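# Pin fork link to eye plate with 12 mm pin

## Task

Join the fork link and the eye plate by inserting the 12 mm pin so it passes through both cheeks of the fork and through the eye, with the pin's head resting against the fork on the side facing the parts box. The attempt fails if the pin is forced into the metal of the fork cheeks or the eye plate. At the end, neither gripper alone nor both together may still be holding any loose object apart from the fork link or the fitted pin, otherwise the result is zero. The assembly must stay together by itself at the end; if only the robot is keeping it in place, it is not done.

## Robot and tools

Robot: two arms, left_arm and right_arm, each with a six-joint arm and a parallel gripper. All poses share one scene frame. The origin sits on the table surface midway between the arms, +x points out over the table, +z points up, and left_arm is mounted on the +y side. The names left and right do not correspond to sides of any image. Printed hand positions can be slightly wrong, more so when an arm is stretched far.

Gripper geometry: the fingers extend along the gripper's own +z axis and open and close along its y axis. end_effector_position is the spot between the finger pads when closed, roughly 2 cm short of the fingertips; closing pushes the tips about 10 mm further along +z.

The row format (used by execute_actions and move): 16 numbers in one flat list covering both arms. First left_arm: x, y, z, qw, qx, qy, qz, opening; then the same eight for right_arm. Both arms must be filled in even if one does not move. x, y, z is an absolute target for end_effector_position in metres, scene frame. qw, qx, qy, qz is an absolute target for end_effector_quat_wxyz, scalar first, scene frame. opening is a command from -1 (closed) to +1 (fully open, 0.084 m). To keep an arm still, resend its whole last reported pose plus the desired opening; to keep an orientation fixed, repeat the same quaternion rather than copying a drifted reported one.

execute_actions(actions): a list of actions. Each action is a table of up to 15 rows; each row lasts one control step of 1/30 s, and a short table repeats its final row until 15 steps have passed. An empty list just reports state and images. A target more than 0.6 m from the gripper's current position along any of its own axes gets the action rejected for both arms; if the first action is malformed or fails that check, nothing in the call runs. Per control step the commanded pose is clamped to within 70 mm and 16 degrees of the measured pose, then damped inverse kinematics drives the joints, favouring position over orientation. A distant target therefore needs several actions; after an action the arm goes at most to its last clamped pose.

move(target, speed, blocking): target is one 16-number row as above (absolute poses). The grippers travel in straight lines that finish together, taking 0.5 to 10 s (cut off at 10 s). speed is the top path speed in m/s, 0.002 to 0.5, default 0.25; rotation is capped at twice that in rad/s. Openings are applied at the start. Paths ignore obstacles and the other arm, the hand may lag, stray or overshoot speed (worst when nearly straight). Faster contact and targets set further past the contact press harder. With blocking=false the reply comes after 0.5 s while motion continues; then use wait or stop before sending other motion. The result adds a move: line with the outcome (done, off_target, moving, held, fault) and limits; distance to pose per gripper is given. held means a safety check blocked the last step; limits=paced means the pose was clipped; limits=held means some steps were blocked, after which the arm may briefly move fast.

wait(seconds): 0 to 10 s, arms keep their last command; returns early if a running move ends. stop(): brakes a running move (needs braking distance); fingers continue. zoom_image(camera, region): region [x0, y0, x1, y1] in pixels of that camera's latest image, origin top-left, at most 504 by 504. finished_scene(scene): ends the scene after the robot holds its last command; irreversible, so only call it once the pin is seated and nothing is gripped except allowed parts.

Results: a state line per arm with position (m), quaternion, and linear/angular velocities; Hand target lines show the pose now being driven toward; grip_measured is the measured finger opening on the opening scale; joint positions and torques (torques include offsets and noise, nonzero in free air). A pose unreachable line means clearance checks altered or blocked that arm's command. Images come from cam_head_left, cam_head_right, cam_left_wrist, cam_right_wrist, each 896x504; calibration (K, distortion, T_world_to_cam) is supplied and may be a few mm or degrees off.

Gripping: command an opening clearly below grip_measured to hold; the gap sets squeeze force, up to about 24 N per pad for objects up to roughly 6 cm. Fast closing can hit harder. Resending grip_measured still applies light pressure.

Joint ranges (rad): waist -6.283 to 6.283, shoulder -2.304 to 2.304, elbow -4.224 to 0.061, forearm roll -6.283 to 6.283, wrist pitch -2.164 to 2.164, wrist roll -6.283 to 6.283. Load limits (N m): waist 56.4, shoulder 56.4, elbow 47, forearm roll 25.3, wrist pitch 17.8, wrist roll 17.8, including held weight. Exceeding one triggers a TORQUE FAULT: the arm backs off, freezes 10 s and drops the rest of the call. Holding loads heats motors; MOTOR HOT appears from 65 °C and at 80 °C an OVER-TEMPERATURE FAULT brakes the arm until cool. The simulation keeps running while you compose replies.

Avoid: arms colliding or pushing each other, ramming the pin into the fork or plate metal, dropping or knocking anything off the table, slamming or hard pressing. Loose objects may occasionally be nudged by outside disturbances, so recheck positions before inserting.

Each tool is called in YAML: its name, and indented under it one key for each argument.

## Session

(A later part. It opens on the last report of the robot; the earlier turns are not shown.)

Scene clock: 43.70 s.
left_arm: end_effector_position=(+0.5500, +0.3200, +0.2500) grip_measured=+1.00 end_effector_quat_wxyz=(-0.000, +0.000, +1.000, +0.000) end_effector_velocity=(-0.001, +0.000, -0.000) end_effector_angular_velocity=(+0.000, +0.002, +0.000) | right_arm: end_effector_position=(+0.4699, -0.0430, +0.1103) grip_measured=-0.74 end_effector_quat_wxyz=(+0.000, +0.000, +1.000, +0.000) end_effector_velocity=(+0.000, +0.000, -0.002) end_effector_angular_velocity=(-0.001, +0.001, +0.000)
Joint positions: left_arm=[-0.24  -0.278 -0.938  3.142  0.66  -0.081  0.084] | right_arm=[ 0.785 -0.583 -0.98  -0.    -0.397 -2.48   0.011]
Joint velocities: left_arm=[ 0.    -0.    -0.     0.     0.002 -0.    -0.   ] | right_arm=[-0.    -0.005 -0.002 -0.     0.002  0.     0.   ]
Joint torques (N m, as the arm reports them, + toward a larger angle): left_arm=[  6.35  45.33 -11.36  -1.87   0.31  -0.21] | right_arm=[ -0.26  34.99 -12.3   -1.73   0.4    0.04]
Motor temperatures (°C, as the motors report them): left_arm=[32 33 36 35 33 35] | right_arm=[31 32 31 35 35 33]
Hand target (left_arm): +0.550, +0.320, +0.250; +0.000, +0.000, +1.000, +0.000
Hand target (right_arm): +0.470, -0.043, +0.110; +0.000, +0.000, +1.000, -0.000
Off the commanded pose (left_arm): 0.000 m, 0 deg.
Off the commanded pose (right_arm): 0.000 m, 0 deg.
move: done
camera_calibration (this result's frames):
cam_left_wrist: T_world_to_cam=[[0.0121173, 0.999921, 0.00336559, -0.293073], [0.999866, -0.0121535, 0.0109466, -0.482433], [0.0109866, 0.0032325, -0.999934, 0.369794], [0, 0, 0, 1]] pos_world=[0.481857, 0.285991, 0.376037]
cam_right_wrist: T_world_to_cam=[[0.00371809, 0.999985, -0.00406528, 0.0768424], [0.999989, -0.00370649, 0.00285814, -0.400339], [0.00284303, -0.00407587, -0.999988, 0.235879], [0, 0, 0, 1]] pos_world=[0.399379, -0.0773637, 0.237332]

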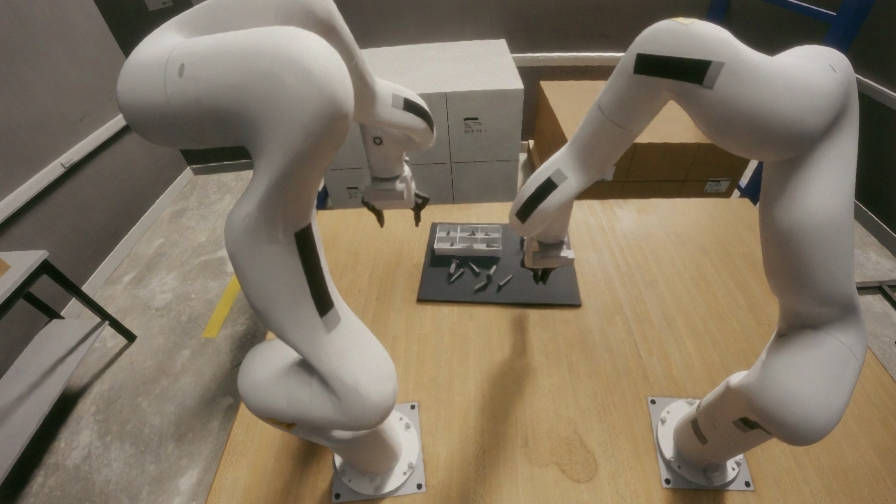

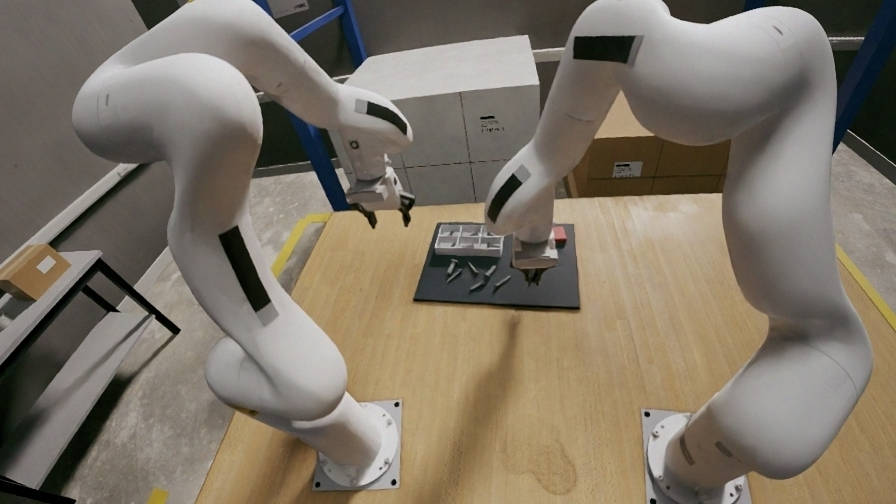

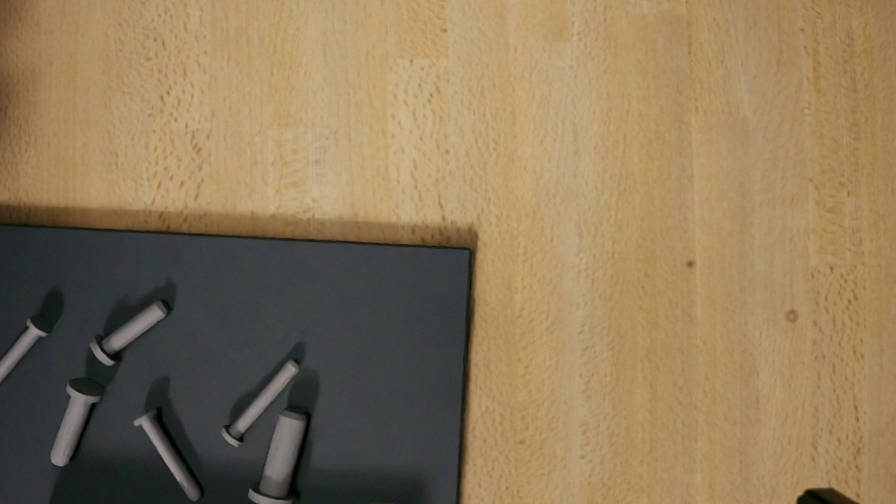

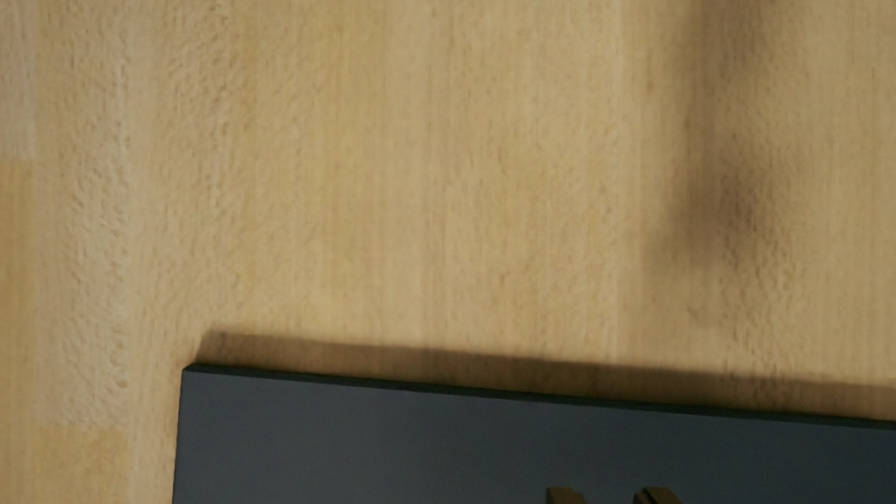

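move:
  target: [0.66,0.13,0.09,0,0,0.866,-0.5,1,0.47,-0.043,0.11,0,0,1,0,-1]

Scene clock: 48.03 s.
left_arm: end_effector_position=(+0.6617, +0.1305, +0.0918) grip_measured=+1.00 end_effector_quat_wxyz=(-0.001, +0.000, +0.866, -0.500) end_effector_velocity=(-0.000, -0.001, -0.003) end_effector_angular_velocity=(-0.005, +0.002, -0.000) | right_arm: end_effector_position=(+0.4700, -0.0430, +0.1100) grip_measured=-0.74 end_effector_quat_wxyz=(+0.000, +0.000, +1.000, -0.000) end_effector_velocity=(-0.000, -0.000, +0.000) end_effector_angular_velocity=(-0.001, -0.000, +0.001)
Joint positions: left_arm=[-0.188 -0.996 -1.298  1.716  1.065  1.222  0.084] | right_arm=[ 0.785 -0.584 -0.981  0.    -0.397 -2.48   0.011]
Joint velocities: left_arm=[-0.    -0.008 -0.004 -0.002  0.004  0.002 -0.   ] | right_arm=[ 0.     0.001  0.001 -0.001 -0.     0.    -0.   ]
Joint torques (N m, as the arm reports them, + toward a larger angle): left_arm=[ 2.81 54.71 -5.75 -1.32 -0.54 -0.03] | right_arm=[ -1.11  30.47 -13.37  -1.87   0.31  -0.22]
Motor temperatures (°C, as the motors report them): left_arm=[32 33 36 35 33 35] | right_arm=[31 32 31 35 35 33]
Hand target (left_arm): +0.661, +0.131, +0.091; -0.001, -0.000, +0.866, -0.500
Hand target (right_arm): +0.470, -0.043, +0.110; +0.000, +0.000, +1.000, -0.000
Off the commanded pose (left_arm): 0.003 m, 0 deg.
Off the commanded pose (right_arm): 0.000 m, 0 deg.
move: done
camera_calibration (this result's frames):
cam_left_wrist: T_world_to_cam=[[0.0115878, 0.502696, -0.864386, 0.0404877], [0.999887, 0.00245636, 0.0148328, -0.596961], [0.00957964, -0.86446, -0.502611, 0.279551], [0, 0, 0, 1]] pos_world=[0.593746, 0.222774, 0.184357]
cam_right_wrist: T_world_to_cam=[[0.00370118, 0.999984, -0.00420712, 0.0768264], [0.99999, -0.00369035, 0.00258002, -0.400422], [0.00256446, -0.00421663, -0.999988, 0.235703], [0, 0, 0, 1]] pos_world=[0.39953, -0.077309, 0.237057]

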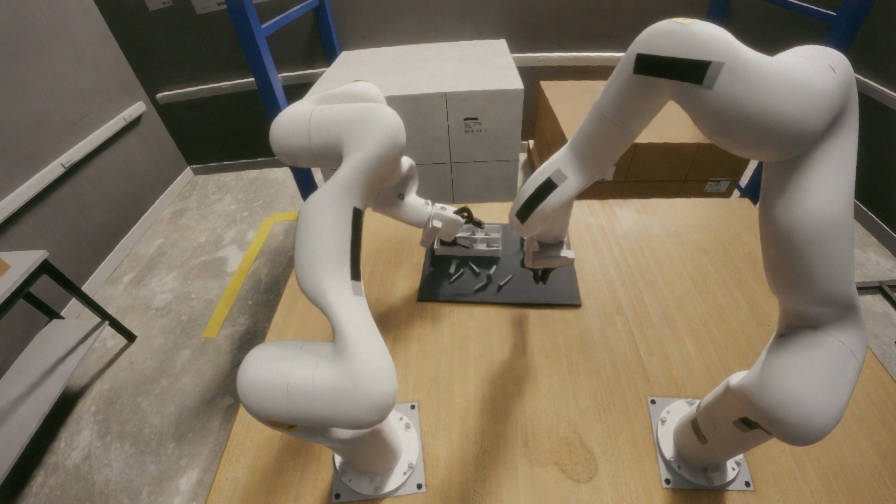

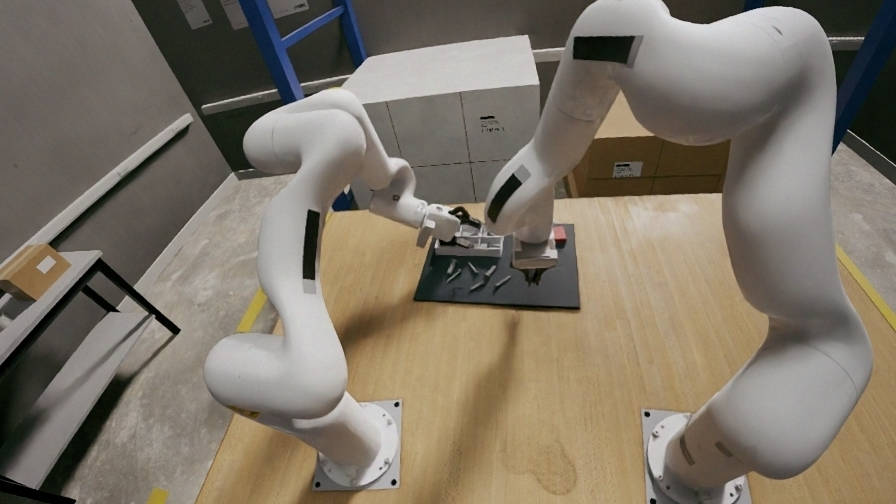

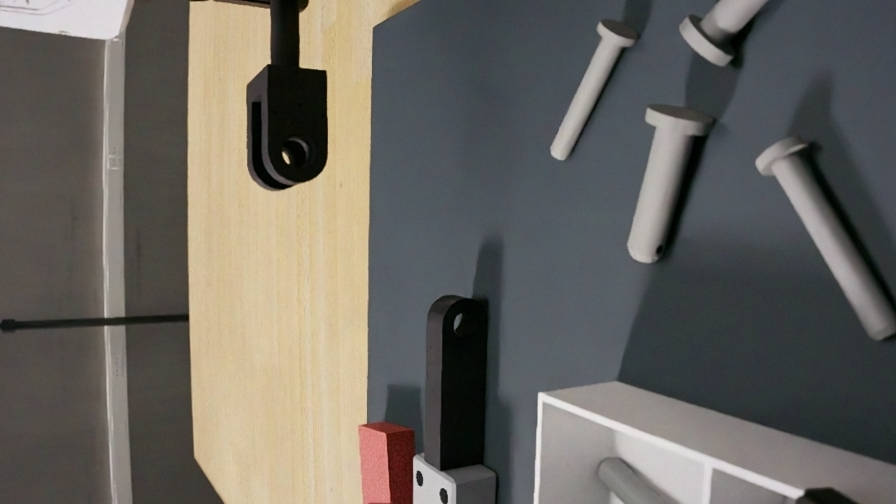

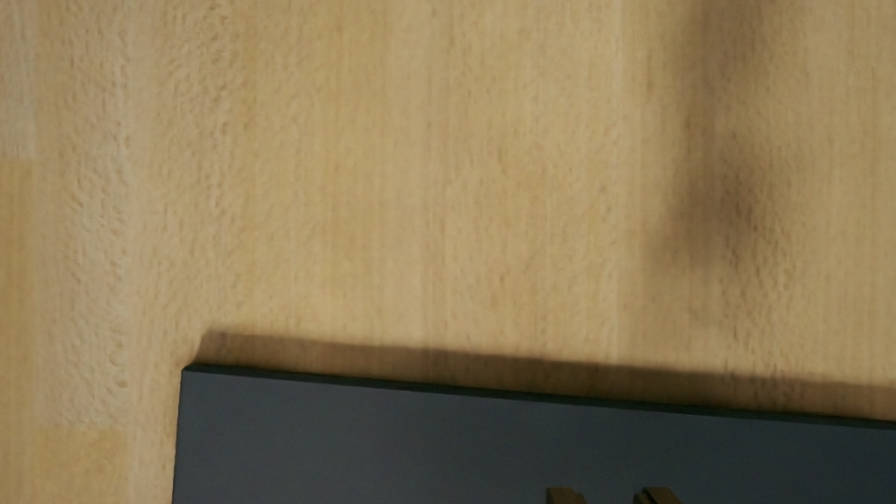

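move:
  target: [0.66,0.13,0.09,0,0,0.866,-0.5,1,0.49,-0.043,0.04,0,0,1,0,-1]
  speed: 0.1

zoom_image:
  camera: "cam_head_left"
  region: [480, 215, 600, 305]

Scene clock: 52.57 s.
left_arm: end_effector_position=(+0.6603, +0.1301, +0.0904) grip_measured=+1.00 end_effector_quat_wxyz=(+0.000, +0.000, +0.866, -0.500) end_effector_velocity=(+0.000, -0.000, +0.000) end_effector_angular_velocity=(-0.000, -0.000, +0.001) | right_arm: end_effector_position=(+0.4898, -0.0431, +0.0403) grip_measured=-0.74 end_effector_quat_wxyz=(+0.000, +0.000, +1.000, +0.000) end_effector_velocity=(+0.001, +0.001, -0.002) end_effector_angular_velocity=(+0.001, -0.000, +0.001)
Joint positions: left_arm=[-0.189 -0.996 -1.293  1.71   1.063  1.23   0.084] | right_arm=[ 0.762 -0.752 -1.047 -0.    -0.295 -2.503  0.011]
Joint velocities: left_arm=[-0.     0.001  0.    -0.001 -0.     0.     0.   ] | right_arm=[ 0.002 -0.005 -0.004  0.001  0.002 -0.001 -0.   ]
Joint torques (N m, as the arm reports them, + toward a larger angle): left_arm=[-3.3  39.29 -0.71  0.46 -1.68 -0.14] | right_arm=[ -2.2   35.3  -11.29  -1.19   0.43  -0.35]
Motor temperatures (°C, as the motors report them): left_arm=[32 33 36 35 33 35] | right_arm=[31 32 31 35 35 33]
Hand target (left_arm): +0.660, +0.130, +0.090; +0.000, -0.000, +0.866, -0.500
Hand target (right_arm): +0.490, -0.043, +0.040; +0.000, +0.000, +1.000, -0.000
Off the commanded pose (left_arm): 0.001 m, 0 deg.
Off the commanded pose (right_arm): 0.000 m, 0 deg.
move: done
camera_calibration (this result's frames):
cam_left_wrist: T_world_to_cam=[[0.0127926, 0.502982, -0.864202, 0.0386991], [0.999852, 0.00350841, 0.0168425, -0.595805], [0.0115034, -0.86429, -0.502863, 0.277173], [0, 0, 0, 1]] pos_world=[0.592033, 0.222183, 0.182859]
cam_right_wrist: T_world_to_cam=[[0.00373191, 0.999985, -0.00412232, 0.0765622], [0.999989, -0.00372015, 0.00285691, -0.420053], [0.00284153, -0.00413293, -0.999987, 0.165805], [0, 0, 0, 1]] pos_world=[0.419292, -0.0774384, 0.167318]

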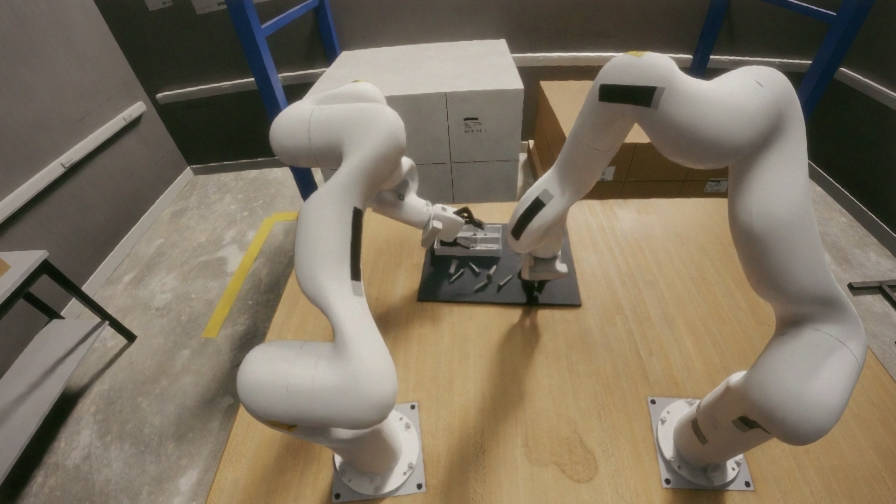

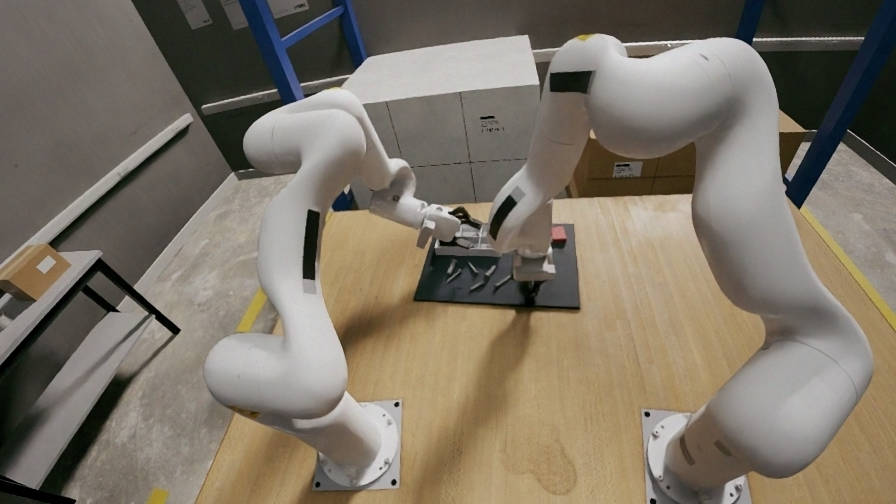

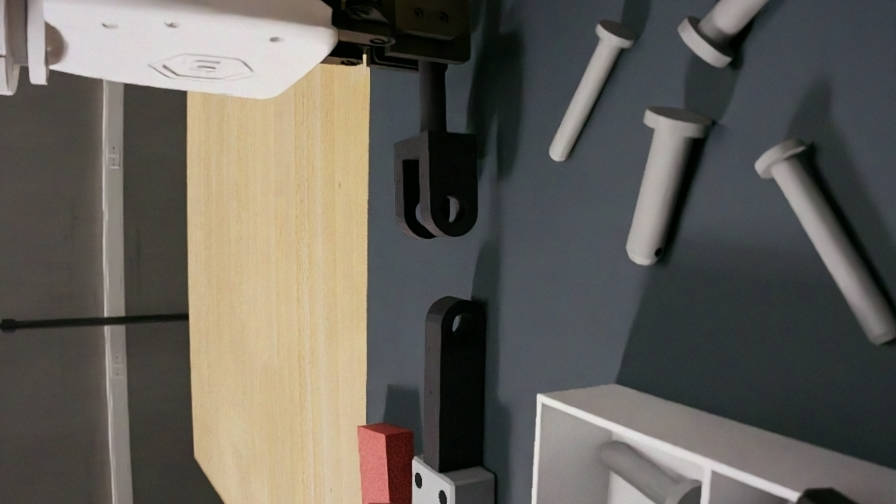

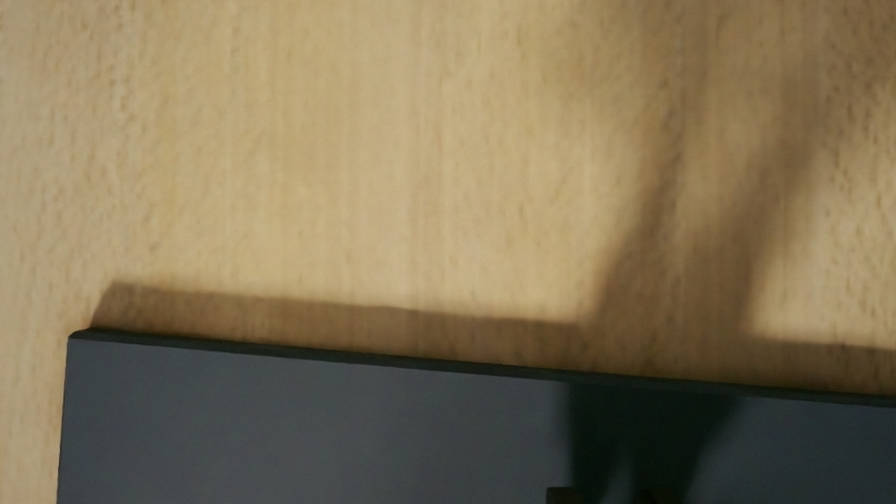

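Region (480, 215, 600, 305) of cam_head_left's 896x504 image, scaled by 4.200, with more detail than that image has; it fills the top 378 rows of this view, and the rest is white.

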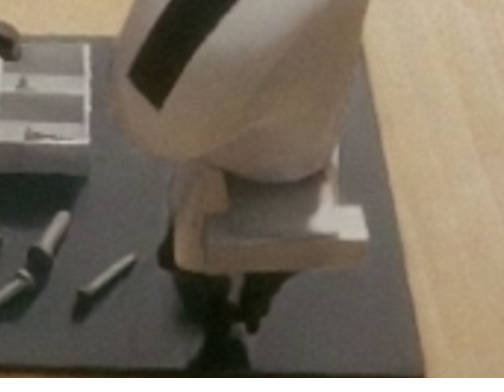

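move:
  target: [0.66,0.13,0.09,0,0,0.866,-0.5,1,0.515,-0.0435,0.034,0,0,1,0,-1]
  speed: 0.04

zoom_image:
  camera: "cam_left_wrist"
  region: [350, 120, 600, 400]

Scene clock: 55.40 s.
left_arm: end_effector_position=(+0.6602, +0.1300, +0.0904) grip_measured=+1.00 end_effector_quat_wxyz=(+0.000, +0.000, +0.866, -0.500) end_effector_velocity=(-0.000, -0.000, -0.000) end_effector_angular_velocity=(-0.000, +0.001, +0.000) | right_arm: end_effector_position=(+0.5148, -0.0435, +0.0340) grip_measured=-0.74 end_effector_quat_wxyz=(-0.000, -0.000, +1.000, +0.000) end_effector_velocity=(+0.002, +0.000, -0.000) end_effector_angular_velocity=(+0.001, -0.000, -0.000)
Joint positions: left_arm=[-0.189 -0.996 -1.293  1.71   1.064  1.23   0.084] | right_arm=[ 0.734 -0.797 -1.113  0.    -0.316 -2.531  0.011]
Joint velocities: left_arm=[ 0. -0.  0. -0.  0. -0. -0.] | right_arm=[-0.002 -0.002 -0.005  0.001 -0.002 -0.003 -0.   ]
Joint torques (N m, as the arm reports them, + toward a larger angle): left_arm=[-5.25 39.45 -0.61  0.24 -1.54 -0.16] | right_arm=[  0.17  38.14 -10.82  -2.88   0.24  -0.14]
Motor temperatures (°C, as the motors report them): left_arm=[32 33 36 35 33 35] | right_arm=[31 32 31 35 35 33]
Hand target (left_arm): +0.660, +0.130, +0.090; +0.000, -0.000, +0.866, -0.500
Hand target (right_arm): +0.515, -0.043, +0.034; -0.000, -0.000, +1.000, +0.000
Off the commanded pose (left_arm): 0.000 m, 0 deg.
Off the commanded pose (right_arm): 0.000 m, 0 deg.
move: done
camera_calibration (this result's frames):
cam_left_wrist: T_world_to_cam=[[0.0127547, 0.5028, -0.864309, 0.0387996], [0.999854, 0.00340975, 0.0167385, -0.595733], [0.0113632, -0.864396, -0.502683, 0.277216], [0, 0, 0, 1]] pos_world=[0.592001, 0.222147, 0.182858]
cam_right_wrist: T_world_to_cam=[[0.00366101, 0.999985, -0.00415059, 0.0768338], [0.99999, -0.00365047, 0.00254573, -0.445019], [0.00253054, -0.00415986, -0.999988, 0.159574], [0, 0, 0, 1]] pos_world=[0.44433, -0.0777934, 0.161024]

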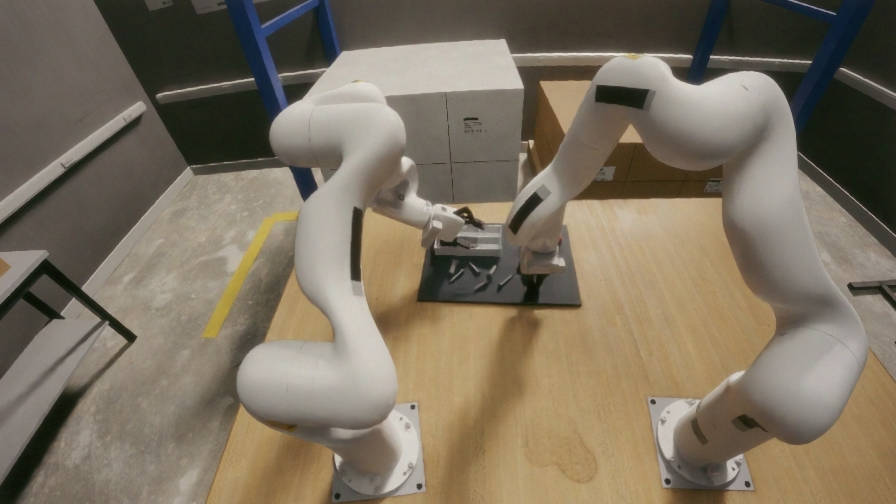

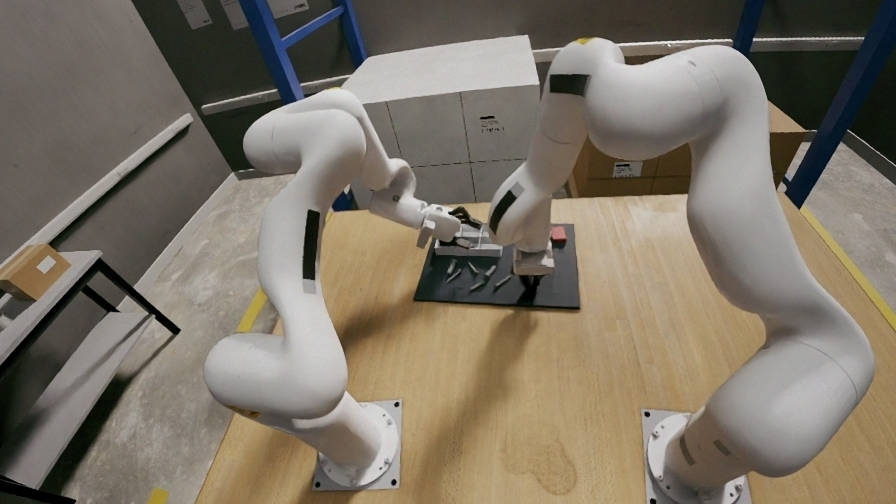

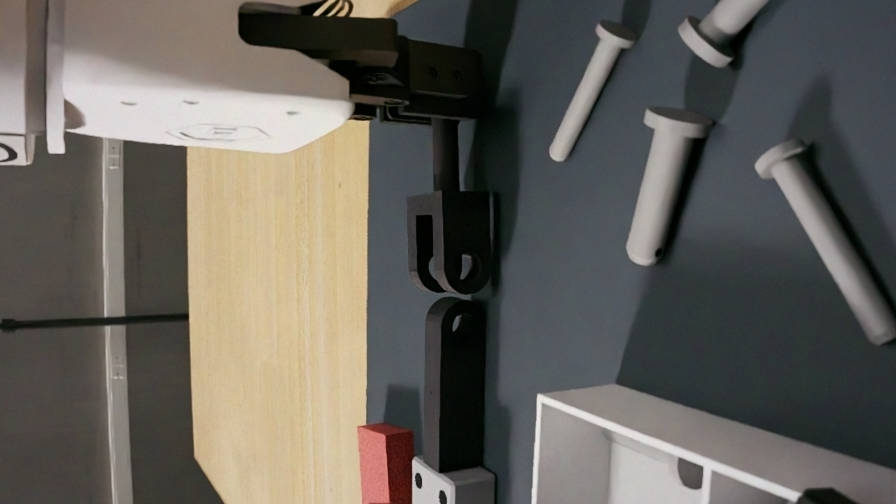

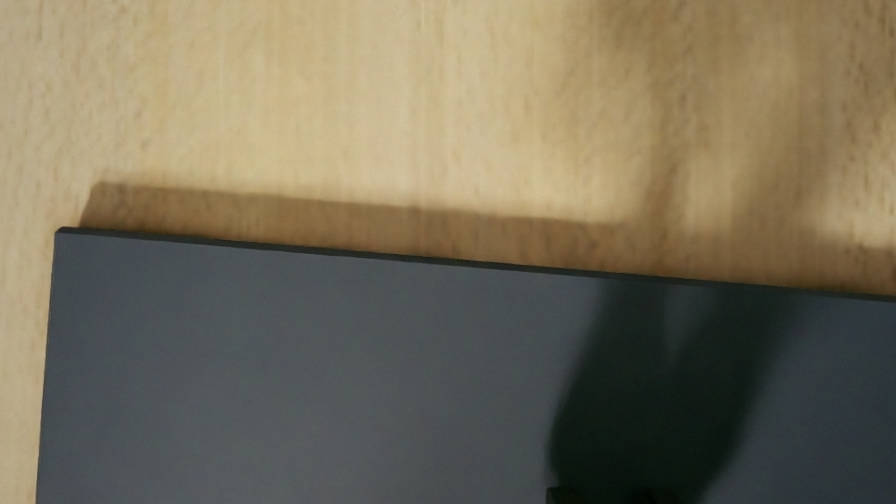

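Region (350, 120, 600, 400) of cam_left_wrist's 896x504 image, scaled by 1.800, with more detail than that image has; it fills the left 450 columns of this view, and the rest is white.

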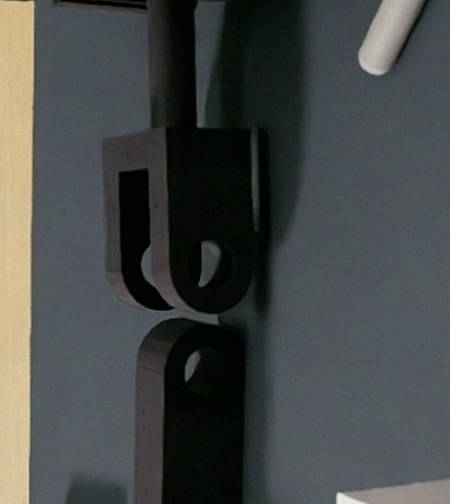

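move:
  target: [0.72,0.03,0.16,0,0,0.966,-0.259,1,0.515,-0.0435,0.034,0,0,1,0,-1]

Scene clock: 58.97 s.
left_arm: end_effector_position=(+0.7199, +0.0302, +0.1600) grip_measured=+1.00 end_effector_quat_wxyz=(+0.001, -0.000, +0.966, -0.260) end_effector_velocity=(+0.000, -0.001, -0.000) end_effector_angular_velocity=(+0.007, +0.007, -0.002) | right_arm: end_effector_position=(+0.5150, -0.0435, +0.0340) grip_measured=-0.74 end_effector_quat_wxyz=(-0.000, -0.000, +1.000, +0.000) end_effector_velocity=(+0.000, +0.000, +0.000) end_effector_angular_velocity=(+0.000, -0.000, -0.000)
Joint positions: left_arm=[-0.465 -0.889 -1.565  2.294  0.692  0.366  0.084] | right_arm=[ 0.734 -0.797 -1.113  0.    -0.316 -2.531  0.011]
Joint velocities: left_arm=[-0.003 -0.005 -0.011  0.019  0.007 -0.022  0.   ] | right_arm=[ 0.     0.    -0.    -0.     0.     0.001 -0.   ]
Joint torques (N m, as the arm reports them, + toward a larger angle): left_arm=[  5.87  71.45 -11.73  -2.49   0.58  -0.2 ] | right_arm=[  0.36  38.11 -10.71  -1.25   0.34  -0.31]
Motor temperatures (°C, as the motors report them): left_arm=[32 33 36 35 33 35] | right_arm=[31 32 31 35 35 33]
Hand target (left_arm): +0.720, +0.030, +0.160; +0.000, -0.000, +0.966, -0.260
Hand target (right_arm): +0.515, -0.043, +0.034; -0.000, -0.000, +1.000, +0.000
Off the commanded pose (left_arm): 0.000 m, 0 deg.
Off the commanded pose (right_arm): 0.000 m, 0 deg.
move: done
camera_calibration (this result's frames):
cam_left_wrist: T_world_to_cam=[[0.0117731, 0.866592, -0.498879, 0.0795861], [0.999852, -0.00396205, 0.0167132, -0.65598], [0.012507, -0.499002, -0.866511, 0.271604], [0, 0, 0, 1]] pos_world=[0.651549, 0.0639633, 0.286015]
cam_right_wrist: T_world_to_cam=[[0.00370045, 0.999984, -0.00420458, 0.0768391], [0.99999, -0.00368963, 0.00257868, -0.445229], [0.00256313, -0.00421408, -0.999988, 0.159587], [0, 0, 0, 1]] pos_world=[0.444531, -0.0778081, 0.161056]

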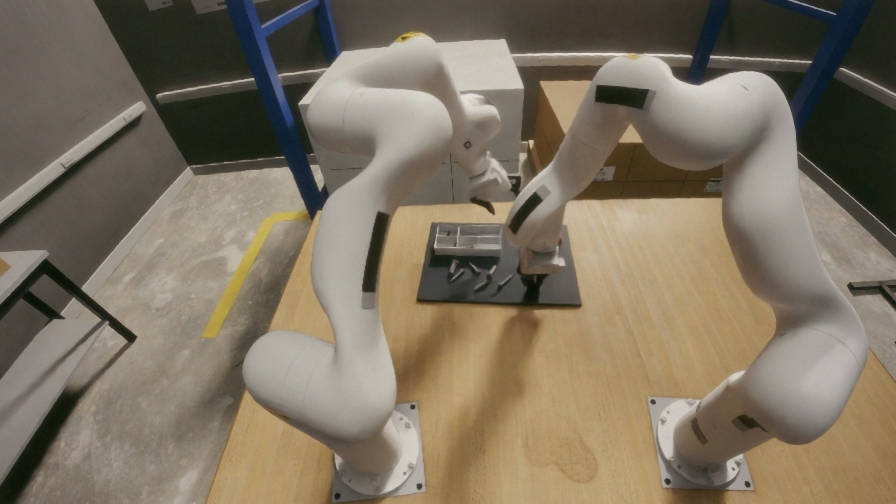

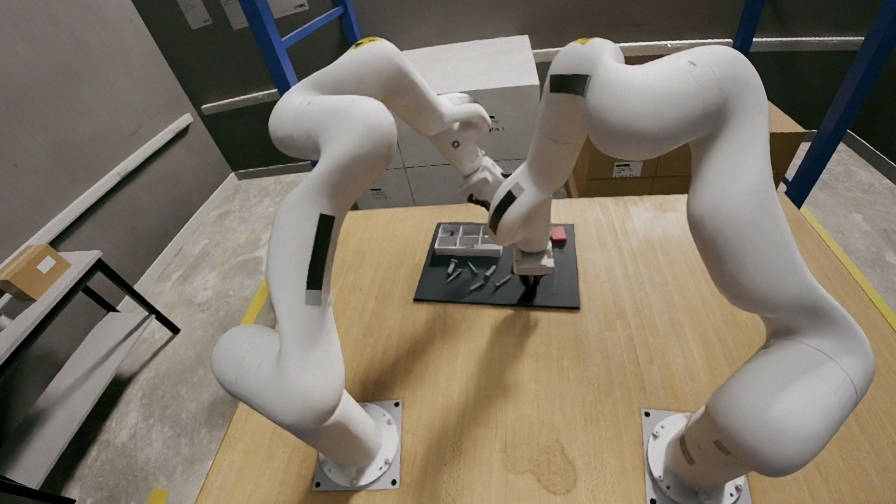

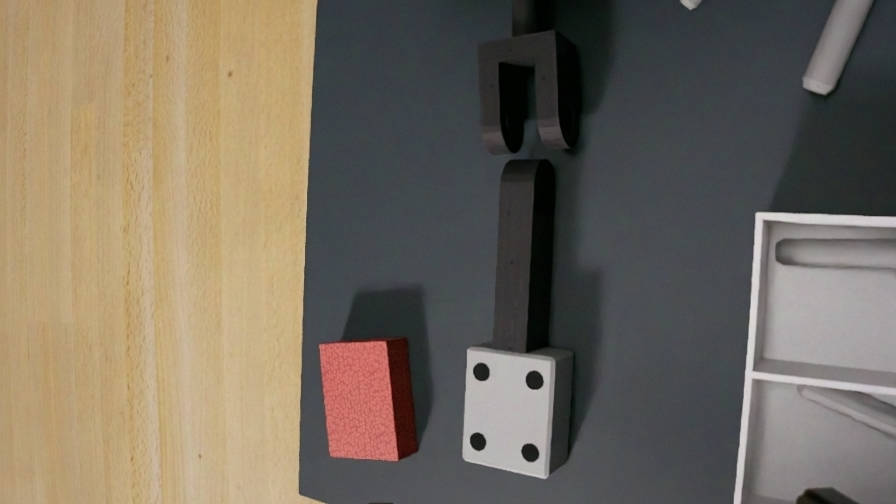

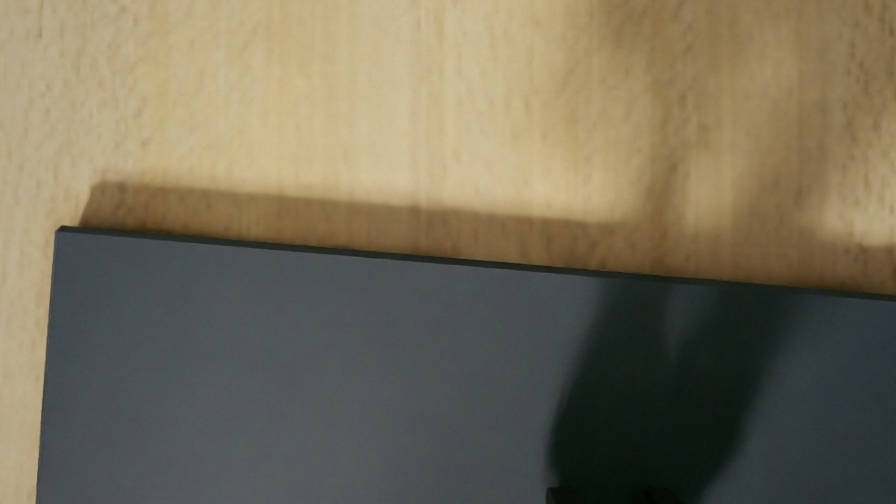

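move:
  target: [0.72,0.03,0.16,0,0,0.966,-0.259,1,0.53,-0.044,0.0325,0,0,1,0,-1]
  speed: 0.02

Scene clock: 61.90 s.
left_arm: end_effector_position=(+0.7200, +0.0300, +0.1600) grip_measured=+1.00 end_effector_quat_wxyz=(+0.000, -0.000, +0.966, -0.259) end_effector_velocity=(+0.001, +0.000, +0.001) end_effector_angular_velocity=(-0.000, -0.001, +0.001) | right_arm: end_effector_position=(+0.5298, -0.0440, +0.0325) grip_measured=-0.74 end_effector_quat_wxyz=(-0.000, -0.000, +1.000, -0.000) end_effector_velocity=(+0.002, -0.001, +0.000) end_effector_angular_velocity=(-0.000, +0.000, -0.001)
Joint positions: left_arm=[-0.465 -0.89  -1.568  2.299  0.693  0.362  0.084] | right_arm=[ 0.718 -0.819 -1.152  0.    -0.333 -2.547  0.011]
Joint velocities: left_arm=[ 0.001  0.001 -0.    -0.    -0.    -0.    -0.   ] | right_arm=[-0.004 -0.002 -0.004  0.    -0.002 -0.003 -0.   ]
Joint torques (N m, as the arm reports them, + toward a larger angle): left_arm=[  5.98  73.15 -11.66  -2.14   0.59  -0.37] | right_arm=[-10.47  45.31 -18.45  -2.12   2.69   0.01]
Motor temperatures (°C, as the motors report them): left_arm=[32 33 36 35 33 35] | right_arm=[31 32 31 35 35 33]
Hand target (left_arm): +0.720, +0.030, +0.160; +0.000, +0.000, +0.966, -0.259
Hand target (right_arm): +0.530, -0.044, +0.032; -0.000, -0.000, +1.000, +0.000
Off the commanded pose (left_arm): 0.000 m, 0 deg.
Off the commanded pose (right_arm): 0.000 m, 0 deg.
move: done
camera_calibration (this result's frames):
cam_left_wrist: T_world_to_cam=[[0.0121172, 0.867477, -0.49733, 0.0792318], [0.999866, -0.00503997, 0.0155701, -0.655903], [0.0110002, -0.497453, -0.867421, 0.272679], [0, 0, 0, 1]] pos_world=[0.651856, 0.0636076, 0.286145]
cam_right_wrist: T_world_to_cam=[[0.00367449, 0.999984, -0.00420665, 0.0772717], [0.99999, -0.00366402, 0.002494, -0.460007], [0.00247855, -0.00421577, -0.999988, 0.15805], [0, 0, 0, 1]] pos_world=[0.459327, -0.0782897, 0.15952]

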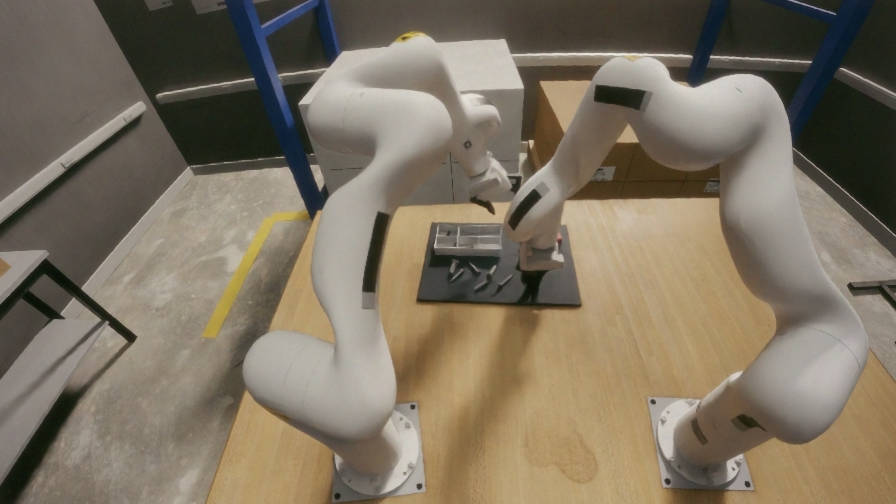

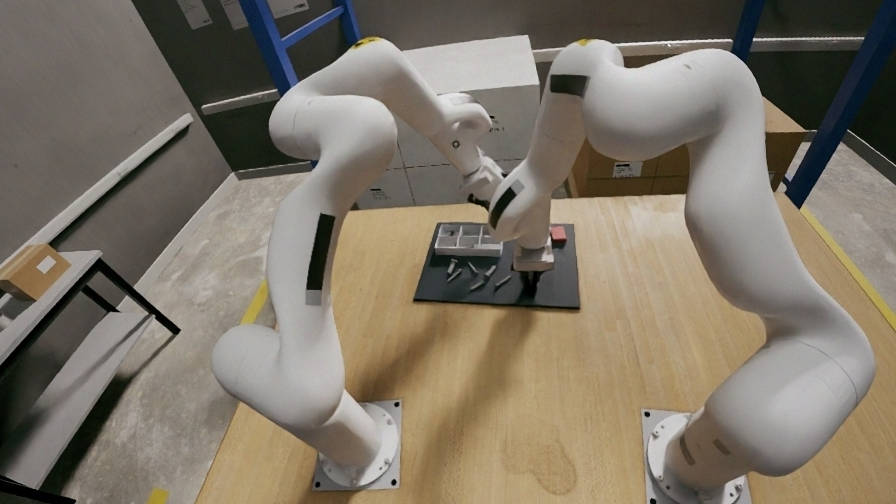

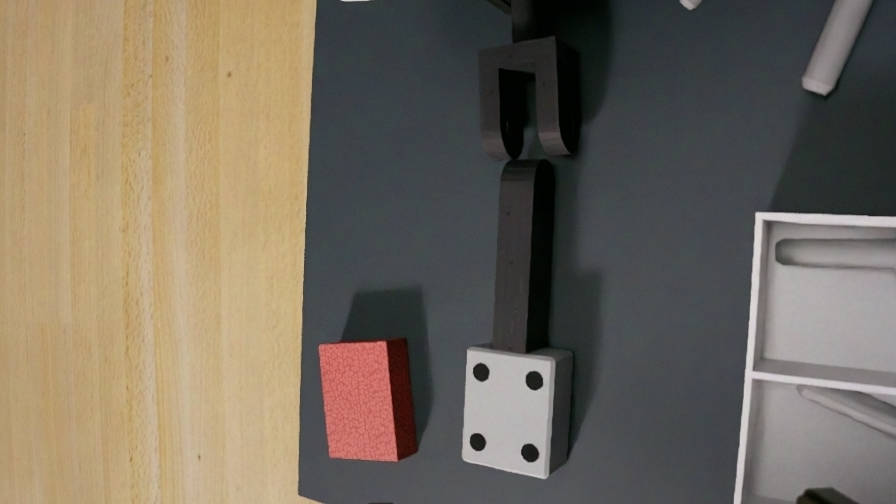

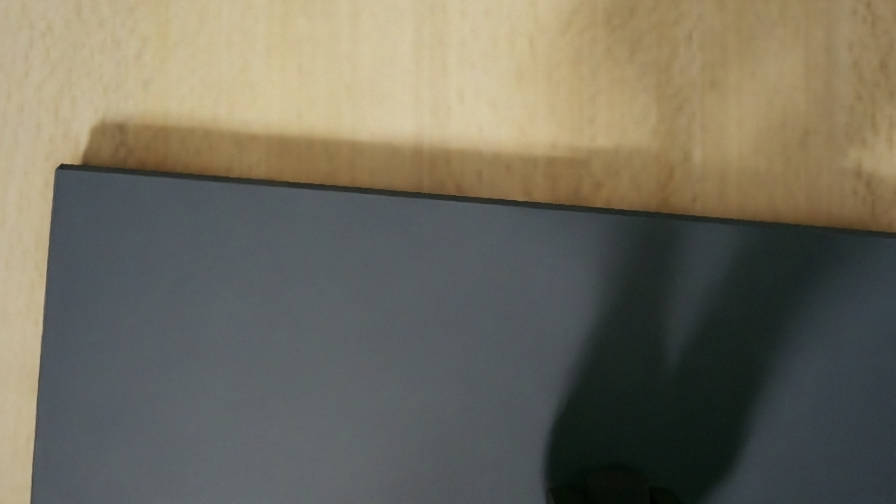

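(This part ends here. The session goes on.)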